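# Unlatch the boot-drive carrier, pull it, lay it in tray

## Task

On the back panel, swing the boot-drive carrier's latch open (its top end tips outward and then down), then draw the carrier out of its slot and set it down on the parts tray's floor. No part of the carrier, the opened latch included, may rest on the top edge of the tray's rim. The tray is loose: when you finish it must lie flat on the table with nothing sticking out past the table's edge. The result only counts if everything stays in place once the robot lets go, without the robot holding it.

## Robot and tools

Robot: a single six-joint arm (uf850) with a two-finger parallel gripper and one camera on the wrist, cam_wrist (672x504 pixels). Every list by joint, in calls and in results, uses this order: waist (joint1), shoulder (joint2), elbow (joint3), forearm roll (joint4), wrist pitch (joint5), wrist roll (joint6). A seventh number, where present, is the gripper.

Frame: the scene frame has its origin on the table surface right under the arm's base, +z up, and +y to the left when facing along +x. The base may sit slightly tilted. end_effector_position (metres) is the point between the finger pads when closed, about 2 cm short of the fingertips; end_effector_quat_wxyz is its orientation. The fingers point along the gripper's +z and close along its y. Closing pushes the tips roughly 10 mm further along +z. The reported hand position is approximate, worse at long reach.

execute_actions(actions): actions is a list of actions run in turn. Each action is a list of 0 to 15 rows; each row lasts one control step (1/30 s), and if fewer than 15 rows are given the last row repeats to fill 15 steps. A row is 7 numbers, each between -1 and 1: six joint offsets, then the gripper opening. The joint offsets are relative to the joint angles at the beginning of that action (not to the previous row); for the first action in a call, that means the last angles reported. Scale: 1.0 equals 2.036 rad. The opening is absolute: +1 fully open, -1 closed. An empty list just returns the current state and images. Joint ranges (rad): waist -6.283 to 6.283, shoulder -2.304 to 2.304, elbow -4.224 to 0.061, forearm roll -6.283 to 6.283, wrist pitch -2.164 to 2.164, wrist roll -6.283 to 6.283; the true end may differ by up to 0.010. An action that pushes a joint more than 0.010 rad beyond its range is refused; if any action is malformed, or the first one fails that check, the entire call does nothing. A request slightly past a real end is clipped, and the result may print "joint sent to its limit" (absence of that line proves nothing).

move(target, speed, blocking): target is one 7-number row as above; its joint offsets are measured from the Joint positions in the most recent result that listed them, not from where the arm happens to be. The finger value is applied at the start. All joints travel together so they arrive at the same time, so the hand follows a curve and does not avoid obstacles. speed is the top speed in rad/s of the joint with the longest travel, 0.01 to 2, default 0.5; paths are stretched to at least 0.5 s and cut off at 10 s. Faster contact hits harder; a target set beyond the contact point presses harder. blocking=false returns after 0.5 s while motion continues; until a result shows it ended, new rows and moves are rejected, so use wait or stop. The result adds a "move:" line: outcome (done, off_target, moving, held, fault...), limits=held or limits=none, and the joint furthest from target.

wait(seconds): 0 to 10; the arm keeps its last command, and a running move carries on. stop(): brakes a running move; it needs some distance, more when fast; fingers keep moving. zoom_image(camera, region): camera "cam_wrist", region [x0, y0, x1, y1] pixels from the top-left, at most 504 by 504. show_instructions(): shows the scene's reference pictures. read_manual(section): licence texts, section "licences". finished_scene(scene): ends the current scene, given its number; irreversible, and reports success. Replying without a tool call ends everything.

Motion limits: the drive moves each joint target at most 3.14 rad/s, with 0.16 s to reach speed. Each step the target is kept within 0.623 rad of the measured angle, and targets that would move the hand over 70 mm from its measured spot are scaled back. So a big offset may need several actions; finish leftovers with a fresh command. "Joint targets" shows where joints are currently being driven. "joint command not followed" means the clearance check altered targets (mounts and posts count as arm).

Results: Joint positions (rad, then finger gap in m, 0.084 fully open), Joint velocities, Joint targets, joint torques (with per-unit offset, scale and noise; nonzero even in free air), grip_measured (opening on the command scale), and after execute_actions, per-step joint readings where HELD flags a step that was held back.

Gripping: to hold something, keep commanding an opening clearly below grip_measured; lower means a firmer squeeze, up to about 24 N per pad for objects up to about 6 cm wide. Closing fast can squeeze harder and even spring the fingers open. Sending back the grip_measured value still holds lightly; wide parts may slip.

Load limits (N m): waist 53.4, shoulder 53.4, elbow 44.5, forearm roll 24, wrist pitch 16.9, wrist roll 16.9, held weight included. Reaching one triggers a TORQUE FAULT: the arm backs that joint off, pauses 10 s and drops the rest of the call. Holding loads heats motors; MOTOR HOT appears from 65 °C and at 80 °C the brakes lock until cool (OVER-TEMPERATURE FAULT).

Camera: pinhole plus radial distortion, K=[[655.618, 0, 334.925], [0, 655.618, 251.656], [0, 0, 1]]; its pose follows from the joint readings (optical frame +z forward, +x right, +y down), with small calibration errors.

Cautions: the held carrier may be tugged briefly and loose items nudged; grip firmly. Never let anything fall or get pushed off the table. Avoid drops, slips, slams and hard pushes, especially against the unsecured tray. Move smoothly and release before finishing so the carrier rests on its own.

Each tool is called after "Request:" as name(argument=value, ...), one argument or row to a line, values as JSON.

Reference images:

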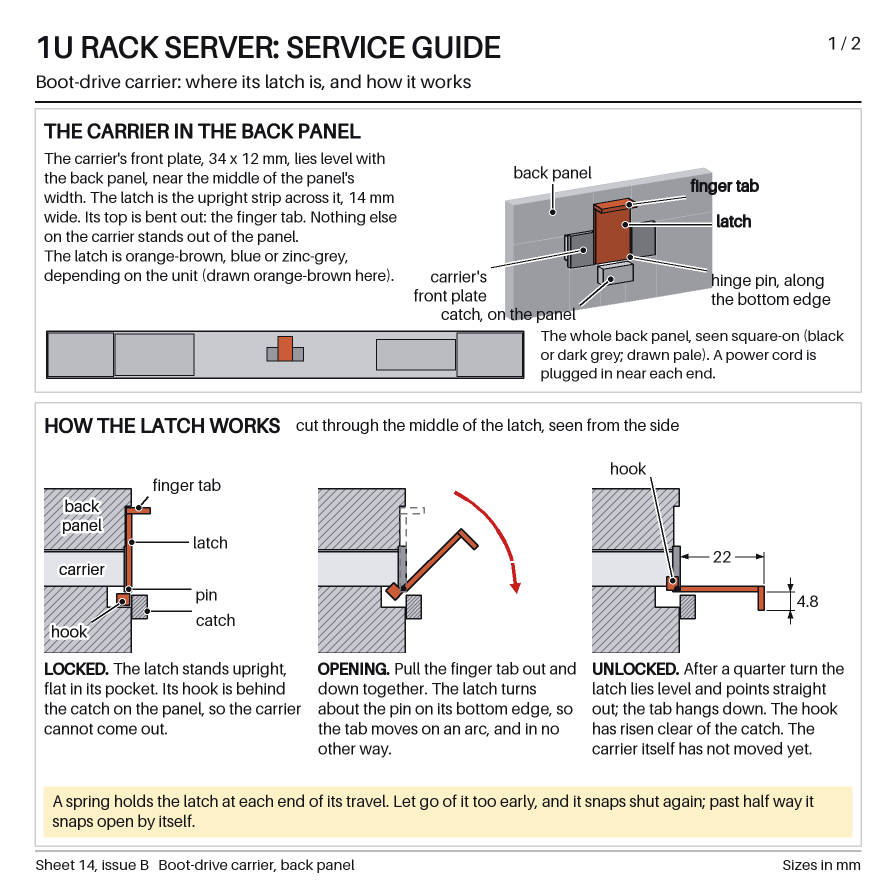

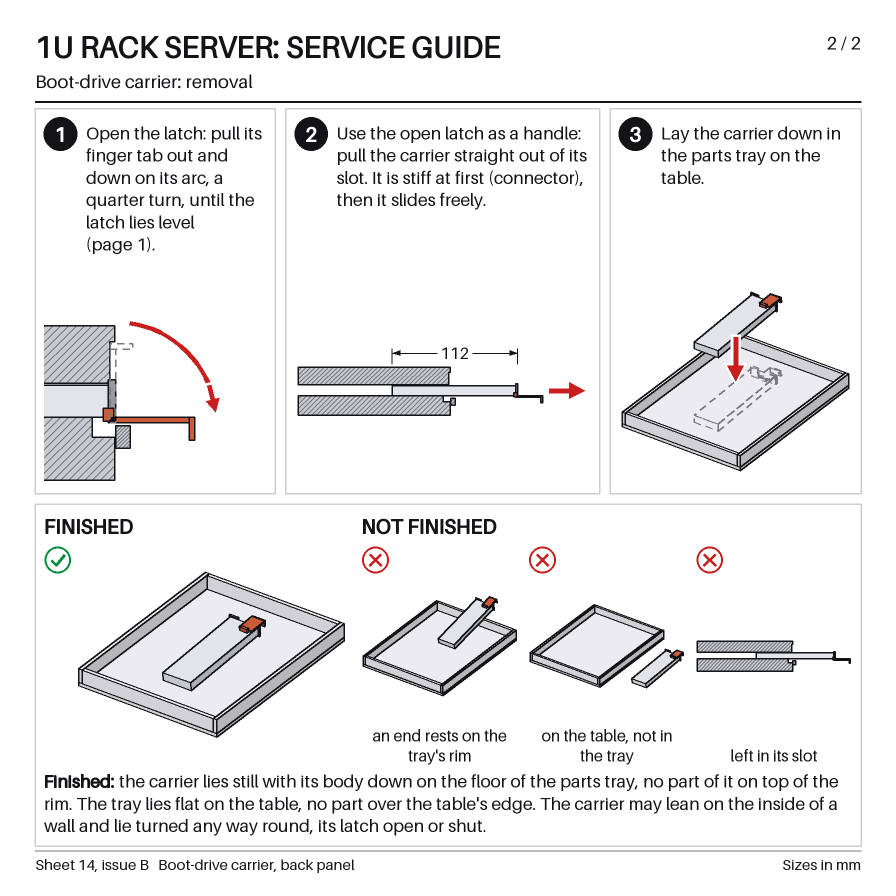

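## Session

Request:
execute_actions(
  actions=[],
)

Scene clock: 0.00 s.
end_effector_position=(+0.4218, +0.5607, +0.2728) grip_measured=+1.00 end_effector_quat_wxyz=(+0.426, +0.886, -0.139, -0.119) end_effector_velocity=(-0.000, +0.000, +0.000) end_effector_angular_velocity=(-0.000, +0.000, -0.000)
Joint names: [waist, shoulder, elbow, forearm roll, wrist pitch, wrist roll]
Joint positions: [ 0.636 -0.221 -1.478  0.127 -1.487  0.72   0.084]
Joint velocities: [ 0.     0.    -0.     0.    -0.001  0.    -0.   ]
Joint torques (N m, as the arm reports them, + toward a larger angle): no reading
Joint targets: [0.636 -0.221 -1.478 0.127 -1.487 0.720]

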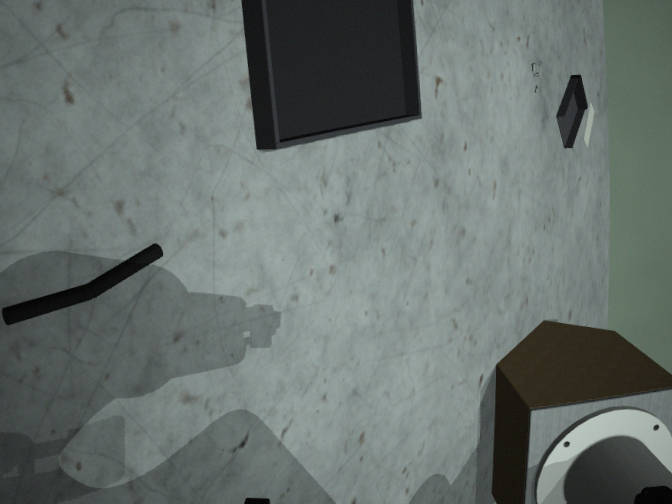

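Request:
move(
  target=[-0.4587,0.2854,0.2385,0.3355,-0.0712,-0.5742,1],
  speed=1.0,
)

Scene clock: 122.00 s.
end_effector_position=(+0.3504, +0.5002, +0.5055) grip_measured=+1.00 end_effector_quat_wxyz=(+0.000, +1.000, +0.000, -0.001) end_effector_velocity=(-0.000, +0.000, +0.001) end_effector_angular_velocity=(+0.001, -0.003, +0.001)
Joint names: [waist, shoulder, elbow, forearm roll, wrist pitch, wrist roll]
Joint positions: [-0.298  0.359 -0.993  0.81  -1.632 -0.448  0.084]
Joint velocities: [-0.003  0.002  0.     0.001 -0.001 -0.002 -0.   ]
Joint torques (N m, as the arm reports them, + toward a larger angle): [ -5.47   1.89 -15.61   0.65  -0.17   0.78]
Joint targets: [-0.298 0.360 -0.993 0.810 -1.632 -0.449]
move: done; limits=none; farthest joint: the shoulder, 0.001 radians from its target (0.581 radians at the start)
camera_calibration (this result's frames):
cam_wrist: T_world_to_cam=[[0.00952253, -0.999419, 0.0327307, 0.505751], [-0.99982, -0.0100529, -0.0160792, 0.43727], [0.0163989, -0.0325717, -0.999335, 0.648641], [0, 0, 0, 1]] pos_world=[0.421739, 0.530981, 0.638687]

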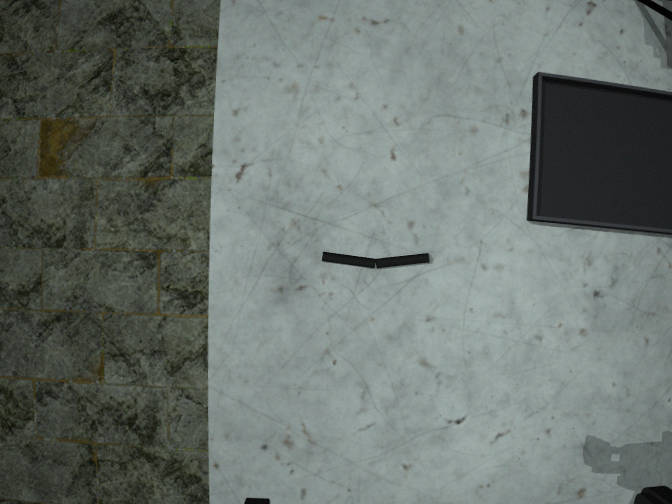

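Request:
move(
  target=[-0.2677,-0.4553,0.2004,0.3158,0.2844,-0.8021,1],
  speed=1.2,
)

Scene clock: 145.20 s.
end_effector_position=(+0.3906, +0.0006, +0.3497) grip_measured=+1.00 end_effector_quat_wxyz=(-0.000, +0.954, +0.000, +0.300) end_effector_velocity=(-0.001, -0.001, -0.001) end_effector_angular_velocity=(+0.000, -0.001, -0.003)
Joint names: [waist, shoulder, elbow, forearm roll, wrist pitch, wrist roll]
Joint positions: [-0.843 -0.567 -0.585  1.452 -1.054 -2.081  0.084]
Joint velocities: [-0.002 -0.003  0.001  0.002  0.001 -0.003 -0.   ]
Joint torques (N m, as the arm reports them, + toward a larger angle): [-13.25  15.95 -18.52   1.37  -0.47   0.84]
Joint targets: [-0.843 -0.567 -0.585 1.452 -1.053 -2.081]
move: done; limits=none; farthest joint: the shoulder, 0.001 radians from its target (0.927 radians at the start)
camera_calibration (this result's frames):
cam_wrist: T_world_to_cam=[[-0.00995767, -0.99944, 0.0319498, 0.0189944], [-0.809257, -0.0107137, -0.587358, 0.595361], [0.587371, -0.0317043, -0.808697, 0.186272], [0, 0, 0, 1]] pos_world=[0.372578, 0.0312679, 0.49972]

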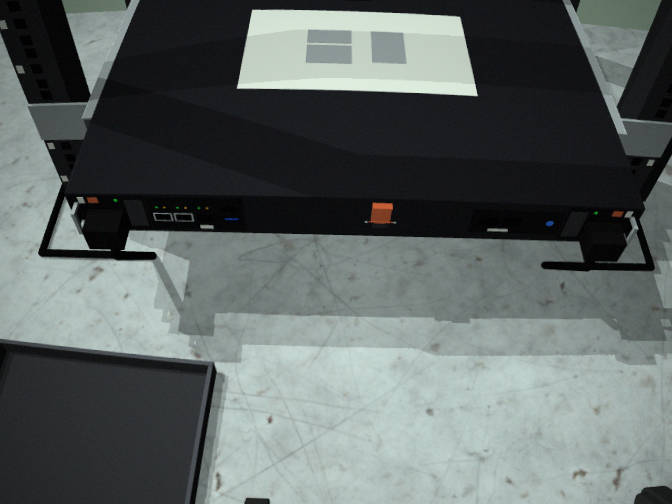

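Request:
zoom_image(
  camera="cam_wrist",
  region=[320, 170, 440, 260],
)

Region (320, 170, 440, 260) of cam_wrist's 672x504 image, scaled by 4.200, with more detail than that image has; it fills the top 378 rows of this view, and the rest is white.

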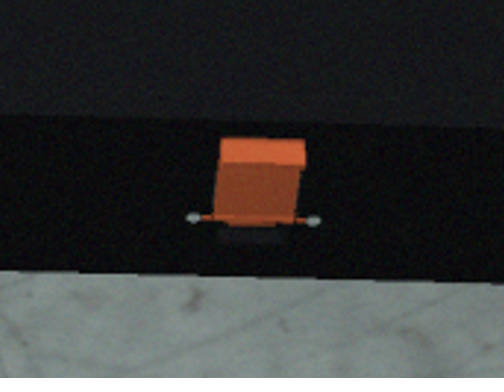

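Request:
move(
  target=[0.2252,-0.2028,-0.4108,-0.2575,-0.0081,0.4334,-0.35],
  speed=0.9,
)

Scene clock: 266.97 s.
end_effector_position=(+0.6001, -0.0155, +0.2694) grip_measured=-0.37 end_effector_quat_wxyz=(-0.000, +1.000, +0.000, -0.000) end_effector_velocity=(+0.000, +0.000, -0.001) end_effector_angular_velocity=(-0.000, +0.003, -0.000)
Joint names: [waist, shoulder, elbow, forearm roll, wrist pitch, wrist roll]
Joint positions: [-0.384 -0.98  -1.421  0.928 -1.07  -1.199  0.028]
Joint velocities: [ 0.002 -0.001 -0.003 -0.002 -0.     0.003  0.   ]
Joint torques (N m, as the arm reports them, + toward a larger angle): [-24.76  31.57 -17.12   0.47  -0.18   0.63]
Joint targets: [-0.384 -0.980 -1.421 0.928 -1.070 -1.199]
move: done; limits=none; farthest joint: the waist, 0.000 radians from its target (0.458 radians at the start)
camera_calibration (this result's frames):
cam_wrist: T_world_to_cam=[[0.00986042, -0.999422, 0.0325365, -0.00446304], [-0.999801, -0.0104183, -0.0170221, 0.678251], [0.0173512, -0.0323622, -0.999326, 0.391181], [0, 0, 0, 1]] pos_world=[0.671372, 0.0152652, 0.402607]

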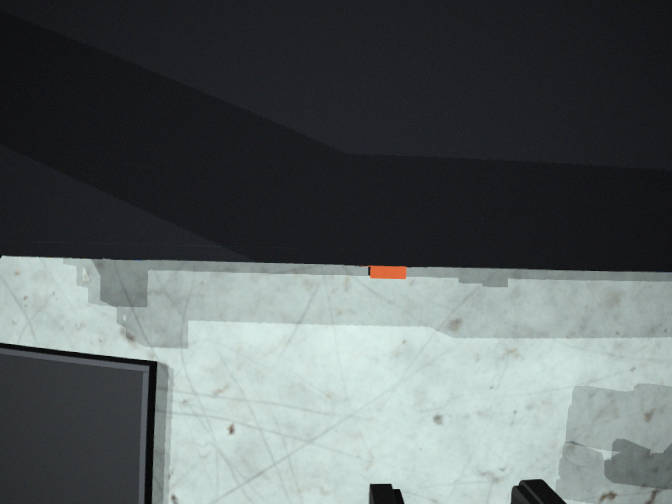

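Request:
zoom_image(
  camera="cam_wrist",
  region=[348, 240, 428, 300],
)

Request:
zoom_image(
  camera="cam_wrist",
  region=[350, 434, 590, 504],
)

Region (348, 240, 428, 300) of cam_wrist's 672x504 image, scaled by 6.300, with more detail than that image has; it fills the top 378 rows of this view, and the rest is white.

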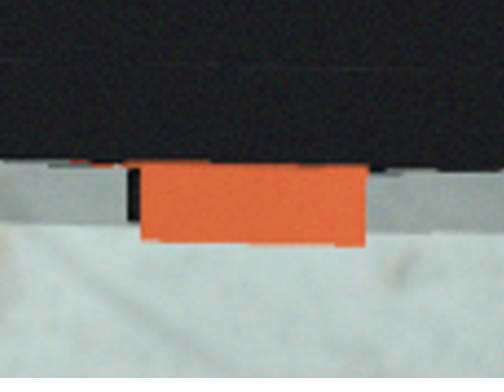

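Region (350, 434, 590, 504) of cam_wrist's 672x504 image, scaled by 2.100, with more detail than that image has; it fills the top 147 rows of this view, and the rest is white.

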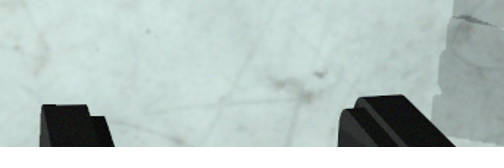

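Request:
zoom_image(
  camera="cam_wrist",
  region=[100, 230, 604, 300],
)

Request:
zoom_image(
  camera="cam_wrist",
  region=[360, 464, 420, 504],
)

Request:
zoom_image(
  camera="cam_wrist",
  region=[500, 464, 560, 504],
)

Region (100, 230, 604, 300) of cam_wrist's 672x504 image, scaled by 1.000; it fills the top 70 rows of this view, and the rest is white.

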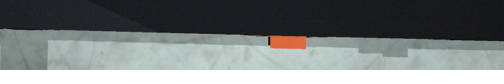

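Region (360, 464, 420, 504) of cam_wrist's 672x504 image, scaled by 8.400, with more detail than that image has.

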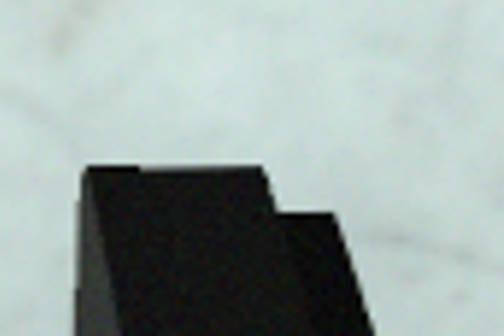

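Region (500, 464, 560, 504) of cam_wrist's 672x504 image, scaled by 8.400, with more detail than that image has.

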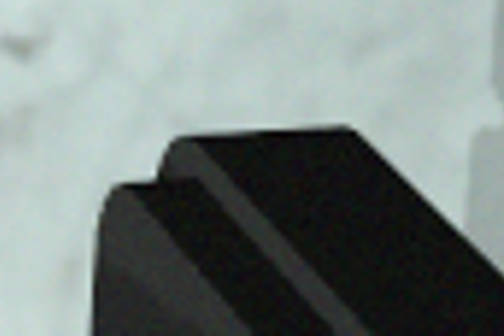

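Request:
move(
  target=[0.0618,-0.0645,-0.0613,0.0492,0.0236,0.0177,-0.35],
  speed=0.25,
)

Scene clock: 345.73 s.
end_effector_position=(+0.6481, -0.0081, +0.1855) grip_measured=-0.37 end_effector_quat_wxyz=(+0.000, +1.000, -0.004, -0.000) end_effector_velocity=(+0.000, +0.000, -0.002) end_effector_angular_velocity=(+0.002, +0.001, -0.001)
Joint names: [waist, shoulder, elbow, forearm roll, wrist pitch, wrist roll]
Joint positions: [-0.259 -1.111 -1.546  1.028 -1.022 -1.163  0.028]
Joint velocities: [ 0.003 -0.003 -0.001  0.002 -0.001 -0.    -0.   ]
Joint torques (N m, as the arm reports them, + toward a larger angle): [-28.31  32.76 -14.69   0.11  -0.23   0.82]
Joint targets: [-0.259 -1.111 -1.546 1.028 -1.022 -1.163]
move: done; limits=none; farthest joint: the waist, 0.001 radians from its target (0.126 radians at the start)
camera_calibration (this result's frames):
cam_wrist: T_world_to_cam=[[0.00188356, -0.999465, 0.0326509, 0.0102637], [-0.999843, -0.00245666, -0.017521, 0.725077], [0.0175918, -0.0326128, -0.999313, 0.306605], [0, 0, 0, 1]] pos_world=[0.719551, 0.0220387, 0.318763]

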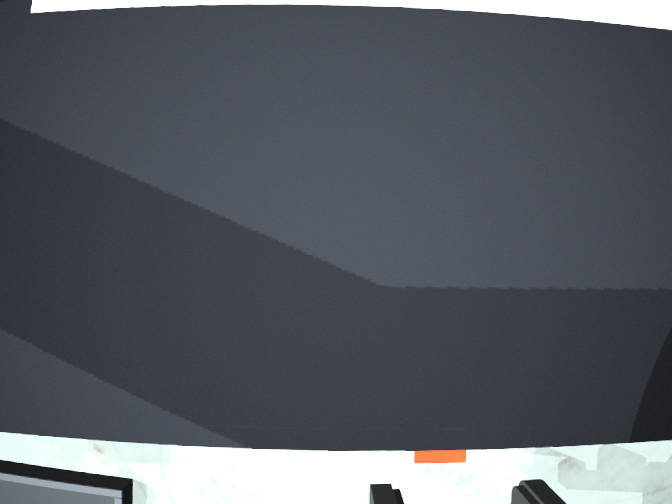

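Request:
zoom_image(
  camera="cam_wrist",
  region=[360, 434, 540, 504],
)

Request:
zoom_image(
  camera="cam_wrist",
  region=[405, 435, 475, 475],
)

Region (360, 434, 540, 504) of cam_wrist's 672x504 image, scaled by 2.800, with more detail than that image has.

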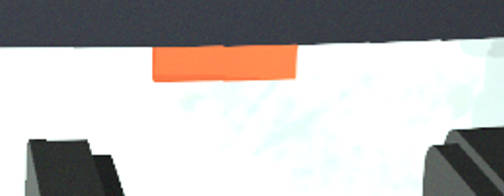

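Region (405, 435, 475, 475) of cam_wrist's 672x504 image, scaled by 7.200, with more detail than that image has; it fills the top 288 rows of this view, and the rest is white.

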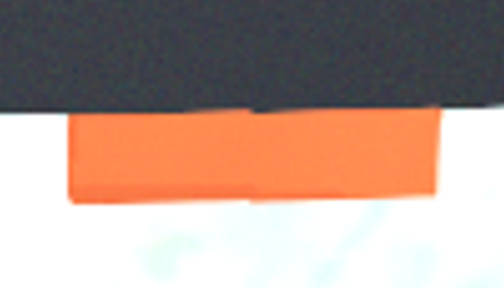

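Request:
move(
  target=[0.01559,-0.01293,-0.00031,0.01867,0.01214,-0.00871,-0.35],
  speed=0.06,
)

Scene clock: 389.33 s.
end_effector_position=(+0.6490, -0.0073, +0.1583) grip_measured=-0.37 end_effector_quat_wxyz=(+0.000, +1.000, -0.004, -0.000) end_effector_velocity=(-0.001, +0.000, -0.002) end_effector_angular_velocity=(+0.001, +0.001, -0.000)
Joint names: [waist, shoulder, elbow, forearm roll, wrist pitch, wrist roll]
Joint positions: [-0.228 -1.137 -1.546  1.066 -0.998 -1.18   0.028]
Joint velocities: [ 0.002 -0.001  0.001  0.002  0.    -0.001 -0.   ]
Joint torques (N m, as the arm reports them, + toward a larger angle): [-26.03  33.72 -14.49   0.73  -0.34   1.06]
Joint targets: [-0.227 -1.137 -1.546 1.066 -0.997 -1.181]
move: done; limits=none; farthest joint: the shoulder, 0.001 radians from its target (0.026 radians at the start)
camera_calibration (this result's frames):
cam_wrist: T_world_to_cam=[[0.00152954, -0.999437, 0.0335072, 0.0120548], [-0.99985, -0.0021064, -0.0171875, 0.725426], [0.0172484, -0.0334759, -0.999291, 0.279634], [0, 0, 0, 1]] pos_world=[0.720476, 0.0229371, 0.2915]

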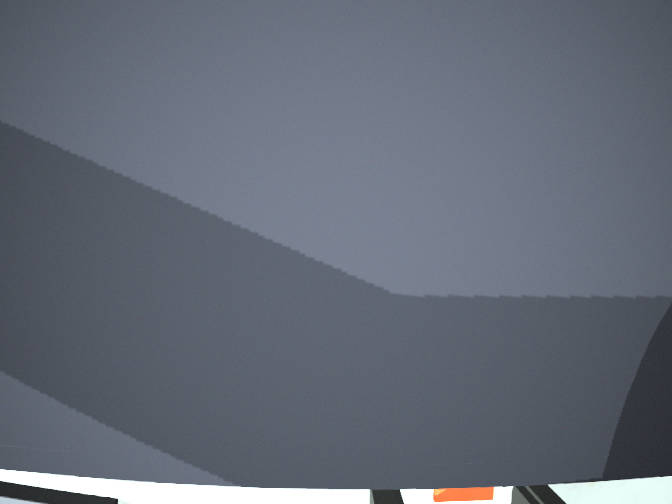

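Request:
zoom_image(
  camera="cam_wrist",
  region=[360, 464, 560, 504],
)

Region (360, 464, 560, 504) of cam_wrist's 672x504 image, scaled by 2.520, with more detail than that image has; it fills the top 101 rows of this view, and the rest is white.

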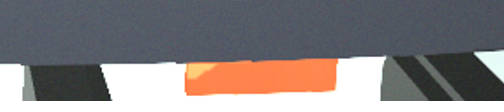

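Request:
move(
  target=[0.00083,-0.00248,-0.00585,-0.00112,-0.00144,0.00359,-0.5],
  speed=0.02,
)

Scene clock: 405.30 s.
end_effector_position=(+0.6517, -0.0071, +0.1580) grip_measured=-0.52 end_effector_quat_wxyz=(-0.000, +1.000, -0.004, -0.001) end_effector_velocity=(+0.001, -0.000, -0.000) end_effector_angular_velocity=(+0.001, +0.001, +0.000)
Joint names: [waist, shoulder, elbow, forearm roll, wrist pitch, wrist roll]
Joint positions: [-0.226 -1.142 -1.557  1.063 -1.001 -1.173  0.021]
Joint velocities: [ 0.001 -0.003 -0.004 -0.002 -0.002  0.002  0.   ]
Joint torques (N m, as the arm reports them, + toward a larger angle): [-25.19  36.34 -17.96   2.08   0.07   0.73]
Joint targets: [-0.226 -1.142 -1.558 1.064 -1.001 -1.173]
move: done; limits=none; farthest joint: the elbow, 0.001 radians from its target (0.012 radians at the start)
camera_calibration (this result's frames):
cam_wrist: T_world_to_cam=[[0.0010731, -0.999471, 0.0325029, 0.0127313], [-0.999866, -0.00160259, -0.016269, 0.727932], [0.0163125, -0.0324811, -0.999339, 0.279891], [0, 0, 0, 1]] pos_world=[0.723256, 0.0229824, 0.291135]

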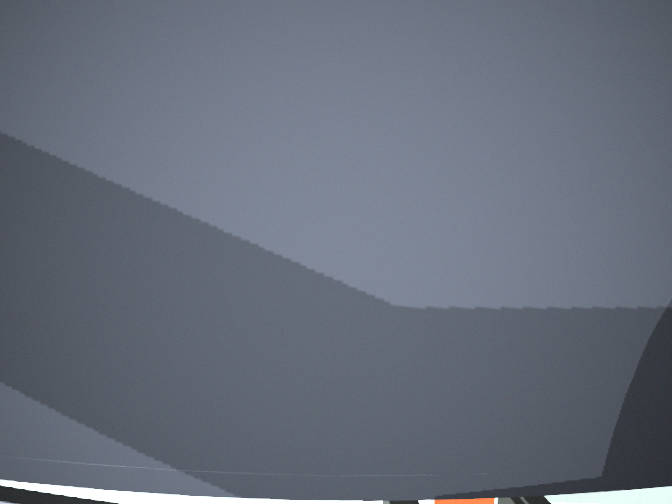

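Request:
execute_actions(
  actions=[
    [[0,0,0,0,0,0,-0.53],[0,0,0,0,0,0,-0.55],[0,0,0,0,0,0,-0.57],[0,0,0,0,0,0,-0.59],[0,0,0,0,0,0,-0.61],[0,0,0,0,0,0,-0.62],[0,0,0,0,0,0,-0.63],[0,0,0,0,0,0,-0.64],[0,0,0,0,0,0,-0.65],[0,0,0,0,0,0,-0.66],[0,0,0,0,0,0,-0.68],[0,0,0,0,0,0,-0.70],[0,0,0,0,0,0,-0.73],[0,0,0,0,0,0,-0.76],[0,0,0,0,0,0,-0.80]],
  ],
)

Request:
wait(
  seconds=0.5,
)

Scene clock: 415.70 s.
end_effector_position=(+0.6520, -0.0071, +0.1581) grip_measured=-0.73 end_effector_quat_wxyz=(+0.000, +1.000, -0.004, -0.000) end_effector_velocity=(+0.000, -0.000, +0.000) end_effector_angular_velocity=(-0.001, -0.000, +0.001)
Joint names: [waist, shoulder, elbow, forearm roll, wrist pitch, wrist roll]
Joint positions: [-0.226 -1.142 -1.558  1.064 -1.001 -1.173  0.012]
Joint velocities: [-0.    -0.    -0.    -0.     0.    -0.    -0.005]
Joint torques (N m, as the arm reports them, + toward a larger angle): [-27.9   40.97 -20.69   3.47   0.78   0.76]
Joint targets: [-0.226 -1.142 -1.557 1.063 -1.001 -1.173]
Step readings (joint positions):
0: [-0.226 -1.142 -1.558 1.063 -1.001 -1.173]
1: [-0.226 -1.142 -1.558 1.063 -1.001 -1.173]
2: [-0.226 -1.142 -1.558 1.063 -1.000 -1.173]
4: [-0.226 -1.142 -1.558 1.064 -1.000 -1.173]
8: [-0.226 -1.142 -1.558 1.064 -1.000 -1.173]
15: Joint positions above
camera_calibration (this result's frames):
cam_wrist: T_world_to_cam=[[0.001371, -0.999451, 0.0330932, 0.0124328], [-0.999855, -0.00193265, -0.0169456, 0.728379], [0.0170002, -0.0330652, -0.999309, 0.279538], [0, 0, 0, 1]] pos_world=[0.723504, 0.0230766, 0.291276]

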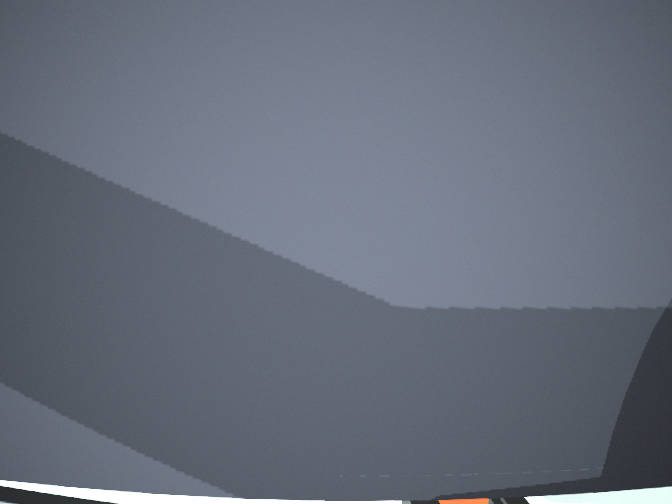

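Scene clock: 416.20 s.
end_effector_position=(+0.6519, -0.0071, +0.1581) grip_measured=-0.74 end_effector_quat_wxyz=(+0.000, +1.000, -0.004, -0.001) end_effector_velocity=(-0.000, -0.000, -0.000) end_effector_angular_velocity=(-0.000, +0.000, -0.000)
Joint names: [waist, shoulder, elbow, forearm roll, wrist pitch, wrist roll]
Joint positions: [-0.226 -1.142 -1.557  1.063 -1.001 -1.173  0.012]
Joint velocities: [-0. -0.  0. -0.  0. -0. -0.]
Joint torques (N m, as the arm reports them, + toward a larger angle): [-28.18  38.17 -20.02   2.91   0.15   0.67]
Joint targets: [-0.226 -1.142 -1.557 1.063 -1.001 -1.173]
wait: 0.50 s; at rest by 0.17 s
camera_calibration (this result's frames):
cam_wrist: T_world_to_cam=[[0.00124529, -0.99946, 0.0328414, 0.0125629], [-0.999859, -0.00179448, -0.0166984, 0.728212], [0.0167483, -0.032816, -0.999321, 0.279689], [0, 0, 0, 1]] pos_world=[0.723409, 0.0230411, 0.291247]

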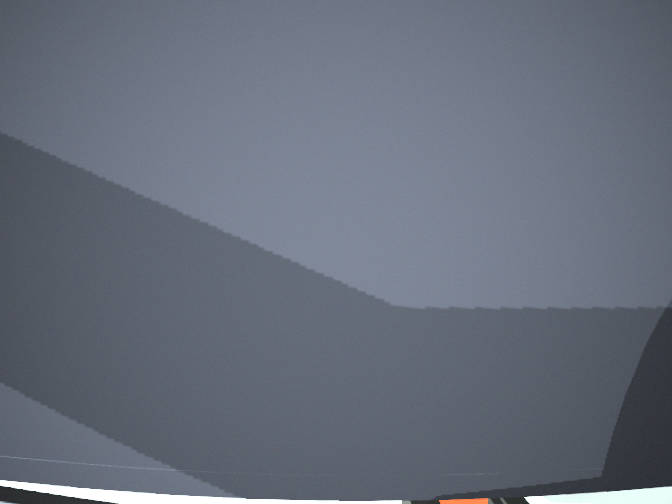

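Request:
move(
  target=[-0.00018,0.00332,0.0096,0.00353,0.0029,-0.00669,-0.85],
  speed=0.025,
)

Scene clock: 444.30 s.
end_effector_position=(+0.6467, -0.0071, +0.1564) grip_measured=-0.74 end_effector_quat_wxyz=(-0.000, +1.000, -0.004, -0.000) end_effector_velocity=(-0.000, -0.000, -0.000) end_effector_angular_velocity=(-0.000, -0.000, +0.000)
Joint names: [waist, shoulder, elbow, forearm roll, wrist pitch, wrist roll]
Joint positions: [-0.226 -1.135 -1.538  1.071 -0.995 -1.187  0.011]
Joint velocities: [ 0.     0.     0.001  0.001  0.001 -0.001  0.   ]
Joint torques (N m, as the arm reports them, + toward a larger angle): [-29.58  33.16 -14.49  -0.22  -0.54   0.91]
Joint targets: [-0.226 -1.135 -1.538 1.071 -0.995 -1.187]
move: done; limits=none; farthest joint: the elbow, 0.001 radians from its target (0.020 radians at the start)
camera_calibration (this result's frames):
cam_wrist: T_world_to_cam=[[0.0013642, -0.99947, 0.0325237, 0.0126369], [-0.999857, -0.0019123, -0.016827, 0.723004], [0.0168803, -0.0324961, -0.999329, 0.278078], [0, 0, 0, 1]] pos_world=[0.718189, 0.0230493, 0.289646]

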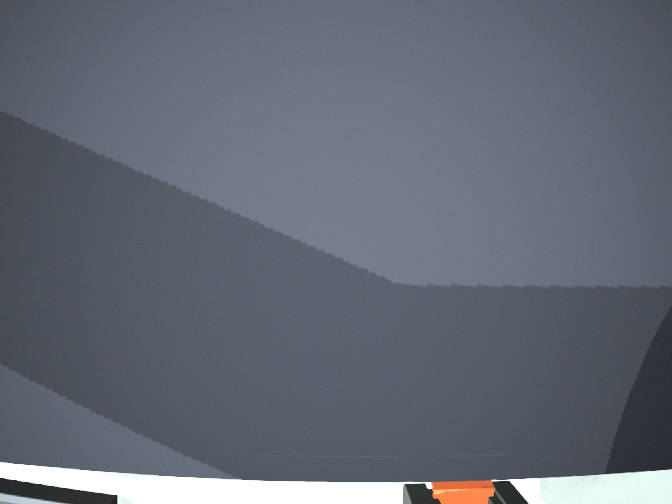

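Request:
zoom_image(
  camera="cam_wrist",
  region=[390, 454, 540, 504],
)

Region (390, 454, 540, 504) of cam_wrist's 672x504 image, scaled by 3.360, with more detail than that image has.

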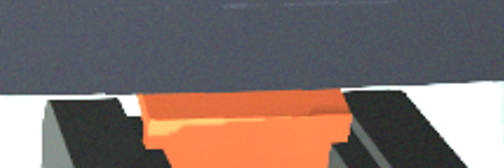

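Request:
execute_actions(
  actions=[
    [[0.00006,0.00025,0.00094,0.00045,0.00034,-0.00071,-0.85],[0.00012,0.00051,0.00187,0.0009,0.00069,-0.00142,-0.85],[0.00018,0.00076,0.00281,0.00135,0.00103,-0.00213,-0.85],[0.00024,0.00101,0.00375,0.0018,0.00137,-0.00284,-0.85],[0.0003,0.00127,0.00469,0.00225,0.00172,-0.00356,-0.85],[0.00037,0.00152,0.00562,0.00269,0.00206,-0.00427,-0.85],[0.00043,0.00177,0.00656,0.00314,0.0024,-0.00498,-0.85],[0.00049,0.00202,0.0075,0.00359,0.00274,-0.00569,-0.85],[0.00055,0.00228,0.00843,0.00404,0.00309,-0.0064,-0.85],[0.00061,0.00253,0.00937,0.00449,0.00343,-0.00711,-0.85]],
    [[0.00014,0.00012,0.00075,0.00049,0.00035,-0.00064,-0.85],[0.00028,0.00024,0.00151,0.00097,0.00069,-0.00128,-0.85],[0.00042,0.00036,0.00226,0.00146,0.00104,-0.00192,-0.85],[0.00056,0.00048,0.00301,0.00194,0.00138,-0.00256,-0.85],[0.0007,0.0006,0.00377,0.00243,0.00173,-0.00321,-0.85],[0.00085,0.00072,0.00452,0.00291,0.00208,-0.00385,-0.85],[0.00099,0.00084,0.00527,0.0034,0.00242,-0.00449,-0.85],[0.00113,0.00096,0.00602,0.00388,0.00277,-0.00513,-0.85],[0.00127,0.00108,0.00678,0.00437,0.00311,-0.00577,-0.85],[0.00141,0.0012,0.00753,0.00485,0.00346,-0.00641,-0.85]],
  ],
)

Request:
zoom_image(
  camera="cam_wrist",
  region=[370, 404, 570, 504],
)

Scene clock: 477.67 s.
end_effector_position=(+0.6377, -0.0070, +0.1497) grip_measured=-0.73 end_effector_quat_wxyz=(-0.000, +1.000, -0.004, -0.001) end_effector_velocity=(-0.003, -0.001, -0.003) end_effector_angular_velocity=(-0.003, -0.004, +0.001)
Joint names: [waist, shoulder, elbow, forearm roll, wrist pitch, wrist roll]
Joint positions: [-0.223 -1.128 -1.507  1.088 -0.983 -1.212  0.012]
Joint velocities: [ 0.002  0.003  0.012  0.01   0.009 -0.012  0.   ]
Joint torques (N m, as the arm reports them, + toward a larger angle): [-24.75  33.35 -15.3    0.53  -0.1    0.99]
Joint targets: [-0.222 -1.128 -1.505 1.089 -0.982 -1.213]
Step readings (joint positions; steps 1 to 15: 1st action; 16 to 30: 2nd action):
0: [-0.226 -1.135 -1.538 1.071 -0.995 -1.187]
1: [-0.226 -1.135 -1.538 1.071 -0.995 -1.187]
2: [-0.226 -1.135 -1.538 1.071 -0.995 -1.187]
4: [-0.226 -1.134 -1.536 1.071 -0.994 -1.188]
8: [-0.226 -1.133 -1.531 1.074 -0.992 -1.193]
15: [-0.225 -1.130 -1.521 1.079 -0.989 -1.200]
16: [-0.225 -1.130 -1.520 1.079 -0.989 -1.200]
17: [-0.225 -1.130 -1.520 1.079 -0.989 -1.201]
19: [-0.225 -1.130 -1.519 1.080 -0.988 -1.201]
23: [-0.224 -1.129 -1.514 1.083 -0.986 -1.205]
30: Joint positions above
camera_calibration (this result's frames):
cam_wrist: T_world_to_cam=[[0.00108834, -0.999487, 0.0319973, 0.0131847], [-0.999867, -0.00160855, -0.0162366, 0.713862], [0.0162797, -0.0319754, -0.999356, 0.271915], [0, 0, 0, 1]] pos_world=[0.709326, 0.0230208, 0.282909]

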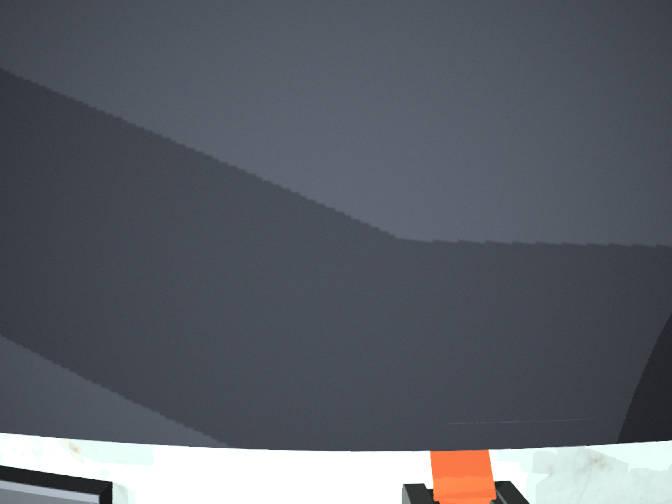

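Region (370, 404, 570, 504) of cam_wrist's 672x504 image, scaled by 2.520, with more detail than that image has.

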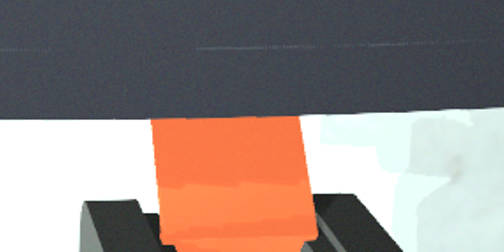

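Request:
execute_actions(
  actions=[
    [[0.00045,0,0.00121,0.00107,0.00072,-0.0012,-0.85],[0.00067,0,0.00182,0.00161,0.00109,-0.00179,-0.85],[0.00101,-0.00002,0.00273,0.00242,0.00163,-0.00269,-0.85],[0.00134,-0.00002,0.00364,0.00322,0.00217,-0.00359,-0.85],[0.00168,-0.00003,0.00455,0.00403,0.00272,-0.00449,-0.85],[0.00202,-0.00004,0.00545,0.00483,0.00326,-0.00538,-0.85],[0.00224,-0.00004,0.00606,0.00537,0.00362,-0.00598,-0.85]],
    [[0.00043,-0.00026,0.0004,0.00074,0.00046,-0.0006,-0.85],[0.00087,-0.00053,0.00079,0.00147,0.00091,-0.00121,-0.85],[0.0013,-0.00079,0.00119,0.00221,0.00137,-0.00181,-0.85],[0.00173,-0.00105,0.00158,0.00294,0.00182,-0.00242,-0.85],[0.00217,-0.00131,0.00198,0.00368,0.00228,-0.00302,-0.85],[0.0026,-0.00158,0.00238,0.00441,0.00274,-0.00363,-0.85],[0.00289,-0.00175,0.00264,0.0049,0.00304,-0.00403,-0.85]],
    [[0.00042,-0.00039,-0.00003,0.00054,0.00031,-0.00029,-0.85],[0.00083,-0.00077,-0.00006,0.00109,0.00062,-0.00058,-0.85],[0.00125,-0.00116,-0.00009,0.00163,0.00092,-0.00086,-0.85],[0.00166,-0.00154,-0.00011,0.00217,0.00123,-0.00115,-0.85],[0.00208,-0.00193,-0.00014,0.00272,0.00154,-0.00144,-0.85],[0.00249,-0.00231,-0.00017,0.00326,0.00185,-0.00173,-0.85],[0.00277,-0.00257,-0.00019,0.00362,0.00205,-0.00192,-0.85]],
  ],
)

Request:
zoom_image(
  camera="cam_wrist",
  region=[370, 404, 570, 504],
)

Scene clock: 495.40 s.
end_effector_position=(+0.6324, -0.0072, +0.1345) grip_measured=-0.72 end_effector_quat_wxyz=(+0.000, +1.000, -0.004, -0.001) end_effector_velocity=(-0.001, -0.000, -0.002) end_effector_angular_velocity=(+0.001, +0.001, -0.001)
Joint names: [waist, shoulder, elbow, forearm roll, wrist pitch, wrist roll]
Joint positions: [-0.207 -1.137 -1.49   1.115 -0.966 -1.235  0.012]
Joint velocities: [ 0.002 -0.002  0.001  0.003  0.001 -0.001  0.   ]
Joint torques (N m, as the arm reports them, + toward a larger angle): [-27.61  36.35 -16.34   1.23   0.11   0.87]
Joint targets: [-0.207 -1.137 -1.490 1.115 -0.965 -1.235]
Step readings (joint positions; steps 1 to 15: 1st action; 16 to 30: 2nd action; 31 to 45: 3rd action):
0: [-0.222 -1.128 -1.505 1.089 -0.982 -1.213]
1: [-0.222 -1.128 -1.505 1.089 -0.982 -1.213]
2: [-0.222 -1.128 -1.505 1.089 -0.982 -1.213]
4: [-0.222 -1.128 -1.504 1.090 -0.981 -1.214]
8: [-0.220 -1.128 -1.499 1.094 -0.978 -1.219]
15: [-0.218 -1.128 -1.495 1.098 -0.975 -1.223]
16: [-0.218 -1.128 -1.495 1.098 -0.975 -1.224]
17: [-0.218 -1.128 -1.495 1.099 -0.975 -1.224]
19: [-0.217 -1.129 -1.494 1.100 -0.975 -1.225]
23: [-0.215 -1.131 -1.491 1.104 -0.972 -1.228]
30: [-0.212 -1.132 -1.490 1.108 -0.970 -1.231]
31: [-0.212 -1.132 -1.490 1.108 -0.969 -1.231]
32: [-0.212 -1.132 -1.490 1.108 -0.969 -1.231]
34: [-0.212 -1.133 -1.490 1.109 -0.969 -1.232]
38: [-0.209 -1.135 -1.490 1.112 -0.967 -1.233]
45: Joint positions above
camera_calibration (this result's frames):
cam_wrist: T_world_to_cam=[[0.00070976, -0.999454, 0.0330218, 0.0136092], [-0.999874, -0.00123212, -0.0158009, 0.708288], [0.0158329, -0.0330065, -0.99933, 0.257015], [0, 0, 0, 1]] pos_world=[0.70412, 0.0229576, 0.267585]

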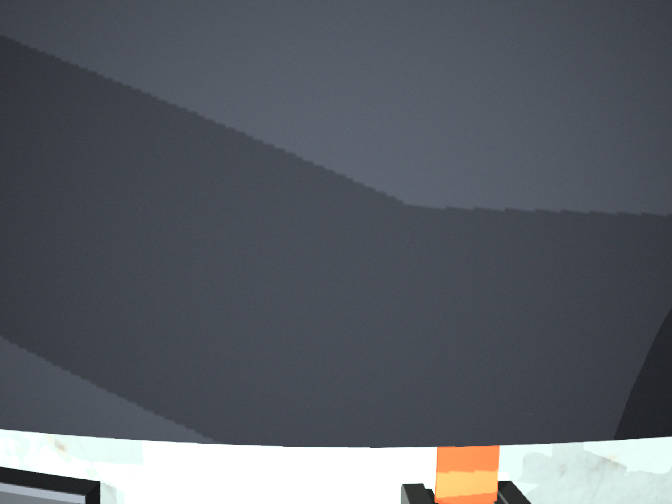

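Region (370, 404, 570, 504) of cam_wrist's 672x504 image, scaled by 2.520, with more detail than that image has.

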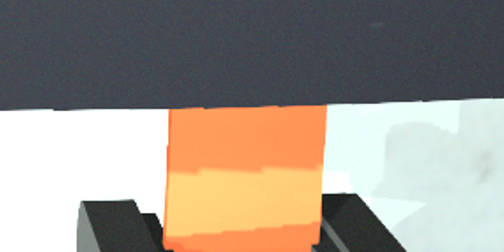

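Request:
execute_actions(
  actions=[
    [[0,0,0,0,0,0,-0.7],[0,0,0,0,0,0,-0.64],[0,0,0,0,0,0,-0.58],[0,0,0,0,0,0,-0.53],[0,0,0,0,0,0,-0.5],[0,0,0,0,0,0,-0.5],[0,0,0,0,0,0,-0.5],[0,0,0,0,0,0,-0.5]],
    [[0.00022,-0.00084,-0.00197,-0.00048,-0.00046,0.00124,-0.5],[0.00055,-0.00211,-0.00492,-0.0012,-0.00114,0.0031,-0.5],[0.00088,-0.00338,-0.00787,-0.00193,-0.00183,0.00495,-0.5],[0.0012,-0.00464,-0.01082,-0.00265,-0.00251,0.00681,-0.5],[0.00153,-0.00591,-0.01378,-0.00337,-0.0032,0.00867,-0.5],[0.00186,-0.00717,-0.01673,-0.0041,-0.00388,0.01052,-0.5],[0.00208,-0.00802,-0.0187,-0.00458,-0.00434,0.01176,-0.5],[0.00219,-0.00844,-0.01968,-0.00482,-0.00457,0.01238,-0.5]],
  ],
)

Request:
zoom_image(
  camera="cam_wrist",
  region=[370, 404, 570, 504],
)

Scene clock: 510.20 s.
end_effector_position=(+0.6431, -0.0071, +0.1343) grip_measured=-0.52 end_effector_quat_wxyz=(-0.000, +1.000, -0.004, -0.001) end_effector_velocity=(+0.006, +0.000, +0.000) end_effector_angular_velocity=(+0.000, -0.000, +0.000)
Joint names: [waist, shoulder, elbow, forearm roll, wrist pitch, wrist roll]
Joint positions: [-0.203 -1.153 -1.528  1.106 -0.974 -1.211  0.021]
Joint velocities: [ 0.002 -0.008 -0.02  -0.005 -0.005  0.013  0.   ]
Joint torques (N m, as the arm reports them, + toward a larger angle): [-25.19  32.93 -14.81   0.91  -0.2    0.66]
Joint targets: [-0.203 -1.154 -1.530 1.105 -0.975 -1.210]
Step readings (joint positions; steps 1 to 15: 1st action; 16 to 30: 2nd action):
0: [-0.207 -1.137 -1.490 1.115 -0.965 -1.235]
1: [-0.207 -1.137 -1.490 1.115 -0.965 -1.235]
2: [-0.207 -1.137 -1.490 1.115 -0.965 -1.235]
4: [-0.207 -1.137 -1.490 1.115 -0.965 -1.235]
8: [-0.207 -1.137 -1.491 1.115 -0.965 -1.235]
15: [-0.207 -1.137 -1.490 1.115 -0.966 -1.235]
16: [-0.207 -1.137 -1.490 1.115 -0.966 -1.235]
17: [-0.207 -1.137 -1.491 1.115 -0.966 -1.235]
19: [-0.207 -1.139 -1.494 1.114 -0.967 -1.232]
23: [-0.205 -1.146 -1.511 1.110 -0.970 -1.222]
30: Joint positions above
camera_calibration (this result's frames):
cam_wrist: T_world_to_cam=[[0.000971609, -0.999471, 0.0325022, 0.0135636], [-0.999868, -0.00149874, -0.0161978, 0.718947], [0.016238, -0.0324822, -0.99934, 0.256381], [0, 0, 0, 1]] pos_world=[0.714676, 0.0229617, 0.267417]

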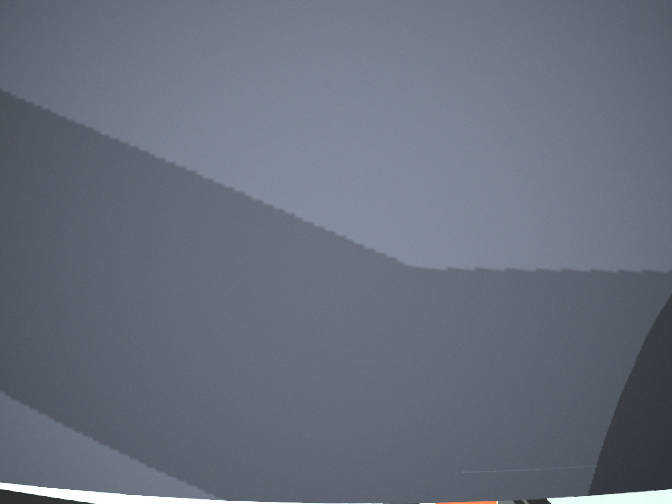

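Region (370, 404, 570, 504) of cam_wrist's 672x504 image, scaled by 2.520, with more detail than that image has.

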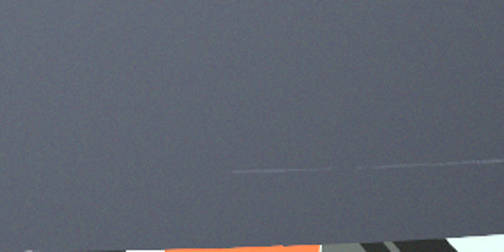

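Request:
execute_actions(
  actions=[
    [[0,0,0,0,0,0,-0.55],[0,0,0,0,0,0,-0.58],[0,0,0,0,0,0,-0.61],[0,0,0,0,0,0,-0.63],[0,0,0,0,0,0,-0.65],[0,0,0,0,0,0,-0.67],[0,0,0,0,0,0,-0.69],[0,0,0,0,0,0,-0.71],[0,0,0,0,0,0,-0.74],[0,0,0,0,0,0,-0.78],[0,0,0,0,0,0,-0.83],[0,0,0,0,0,0,-0.9],[0,0,0,0,0,0,-1]],
  ],
)

Request:
move(
  target=[-0.00196,0.00772,0.01794,0.0044,0.00415,-0.01124,-1],
  speed=0.03,
)

Scene clock: 522.33 s.
end_effector_position=(+0.6431, -0.0072, +0.1343) grip_measured=-0.70 end_effector_quat_wxyz=(+0.000, +1.000, -0.004, -0.001) end_effector_velocity=(+0.000, +0.000, +0.000) end_effector_angular_velocity=(+0.000, -0.001, +0.000)
Joint names: [waist, shoulder, elbow, forearm roll, wrist pitch, wrist roll]
Joint positions: [-0.203 -1.153 -1.528  1.106 -0.974 -1.211  0.013]
Joint velocities: [-0.     0.001  0.     0.001 -0.    -0.     0.   ]
Joint torques (N m, as the arm reports them, + toward a larger angle): [-27.15  33.1  -14.31   0.08  -0.34   0.91]
Joint targets: [-0.203 -1.153 -1.528 1.106 -0.974 -1.211]
Step readings (joint positions):
0: [-0.203 -1.154 -1.530 1.105 -0.975 -1.210]
1: [-0.203 -1.154 -1.530 1.105 -0.975 -1.210]
2: [-0.203 -1.154 -1.530 1.105 -0.975 -1.210]
4: [-0.203 -1.154 -1.529 1.105 -0.975 -1.210]
8: [-0.203 -1.153 -1.528 1.105 -0.974 -1.211]
15: Joint positions above
camera_calibration (this result's frames):
cam_wrist: T_world_to_cam=[[0.000961571, -0.999466, 0.032664, 0.0135171], [-0.999865, -0.00149596, -0.0163397, 0.719034], [0.0163798, -0.0326439, -0.999333, 0.256306], [0, 0, 0, 1]] pos_world=[0.714726, 0.0229524, 0.267442]

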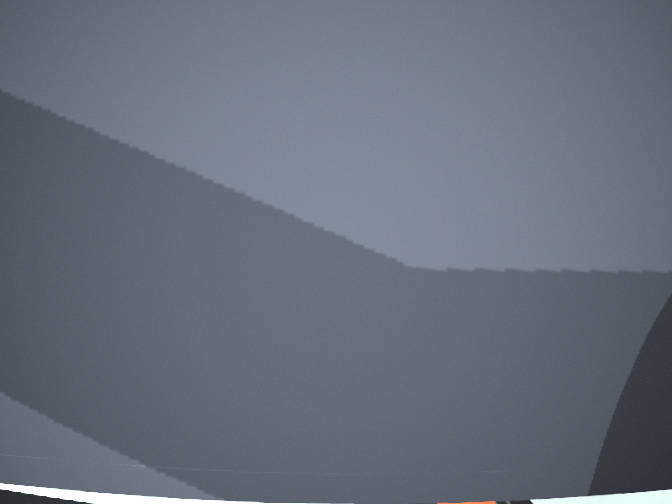

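Scene clock: 523.87 s.
end_effector_position=(+0.6331, -0.0072, +0.1345) grip_measured=-0.70 end_effector_quat_wxyz=(+0.000, +1.000, -0.004, -0.001) end_effector_velocity=(+0.000, -0.000, +0.001) end_effector_angular_velocity=(-0.001, -0.002, +0.001)
Joint names: [waist, shoulder, elbow, forearm roll, wrist pitch, wrist roll]
Joint positions: [-0.207 -1.138 -1.492  1.114 -0.966 -1.234  0.013]
Joint velocities: [-0.001  0.001  0.001  0.001  0.001 -0.002 -0.   ]
Joint torques (N m, as the arm reports them, + toward a larger angle): [-28.16  33.43 -14.27   0.34  -0.3    1.11]
Joint targets: [-0.207 -1.137 -1.492 1.115 -0.966 -1.234]
move: done; limits=none; farthest joint: the forearm roll, 0.001 radians from its target (0.009 radians at the start)
camera_calibration (this result's frames):
cam_wrist: T_world_to_cam=[[0.000786452, -0.999447, 0.033243, 0.0135538], [-0.99987, -0.00132164, -0.0160803, 0.708973], [0.0161154, -0.033226, -0.999318, 0.256853], [0, 0, 0, 1]] pos_world=[0.704731, 0.0230175, 0.267628]

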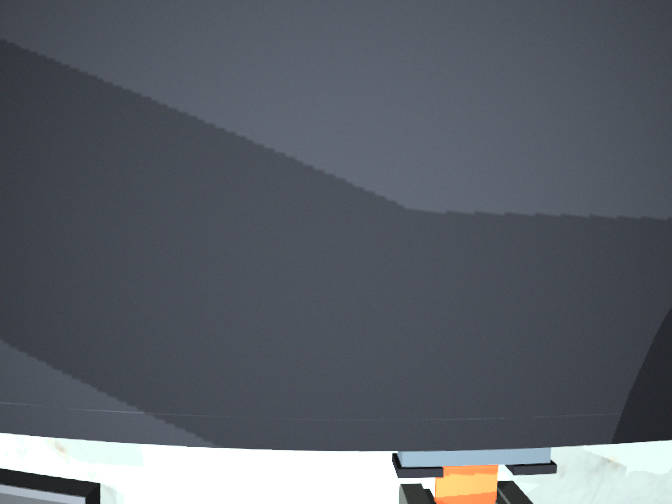

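Request:
move(
  target=[-0.00577,0.02018,0.04923,0.0137,0.01073,-0.03316,-1],
  speed=0.12,
)

Request:
move(
  target=[-0.00628,0.018,0.04593,0.01336,0.0097,-0.03265,-1],
  speed=0.12,
)

Scene clock: 565.80 s.
end_effector_position=(+0.6041, -0.0070, +0.1345) grip_measured=-0.70 end_effector_quat_wxyz=(+0.000, +1.000, -0.004, -0.001) end_effector_velocity=(-0.001, +0.000, -0.000) end_effector_angular_velocity=(+0.000, -0.000, +0.001)
Joint names: [waist, shoulder, elbow, forearm roll, wrist pitch, wrist roll]
Joint positions: [-0.219 -1.097 -1.392  1.142 -0.944 -1.301  0.013]
Joint velocities: [ 0.     0.001  0.002  0.001  0.    -0.002  0.   ]
Joint torques (N m, as the arm reports them, + toward a larger angle): [-27.09  33.26 -13.61   1.31  -0.08   0.92]
Joint targets: [-0.219 -1.097 -1.392 1.142 -0.944 -1.301]
move: done; limits=none; farthest joint: the waist, 0.000 radians from its target (0.012 radians at the start)
camera_calibration (this result's frames):
cam_wrist: T_world_to_cam=[[0.000853519, -0.99945, 0.0331507, 0.0137425], [-0.999869, -0.00138807, -0.0161052, 0.679995], [0.0161423, -0.0331327, -0.999321, 0.257331], [0, 0, 0, 1]] pos_world=[0.67574, 0.0232049, 0.267652]

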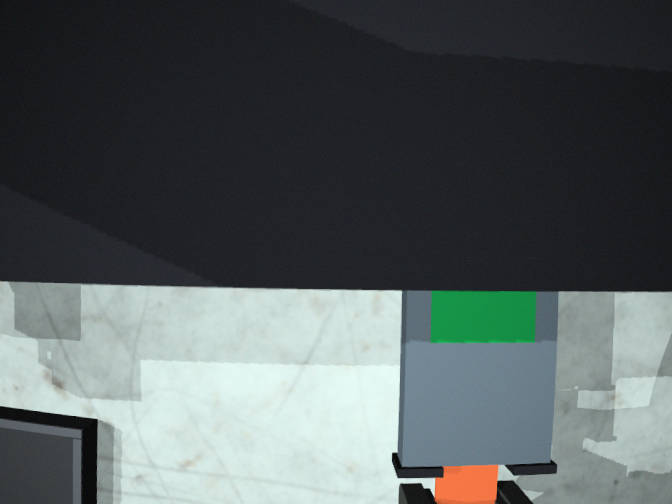

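Scene clock: 567.07 s.
end_effector_position=(+0.5752, -0.0067, +0.1345) grip_measured=-0.70 end_effector_quat_wxyz=(+0.000, +1.000, -0.004, -0.001) end_effector_velocity=(-0.001, -0.000, -0.000) end_effector_angular_velocity=(-0.000, +0.000, -0.000)
Joint names: [waist, shoulder, elbow, forearm roll, wrist pitch, wrist roll]
Joint positions: [-0.231 -1.06  -1.299  1.169 -0.924 -1.367  0.013]
Joint velocities: [-0.     0.001  0.003  0.001  0.001 -0.002  0.   ]
Joint torques (N m, as the arm reports them, + toward a larger angle): [-23.53  32.04 -14.12   0.57  -0.19   0.84]
Joint targets: [-0.231 -1.060 -1.298 1.169 -0.924 -1.367]
move: done; limits=none; farthest joint: the waist, 0.001 radians from its target (0.013 radians at the start)
camera_calibration (this result's frames):
cam_wrist: T_world_to_cam=[[0.000929906, -0.999453, 0.0330609, 0.0139494], [-0.999869, -0.00146394, -0.0161325, 0.651137], [0.016172, -0.0330416, -0.999323, 0.257805], [0, 0, 0, 1]] pos_world=[0.646869, 0.0234132, 0.267674]

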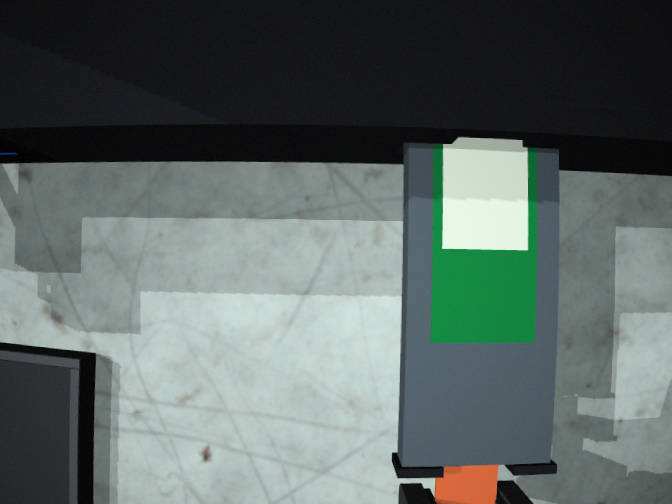

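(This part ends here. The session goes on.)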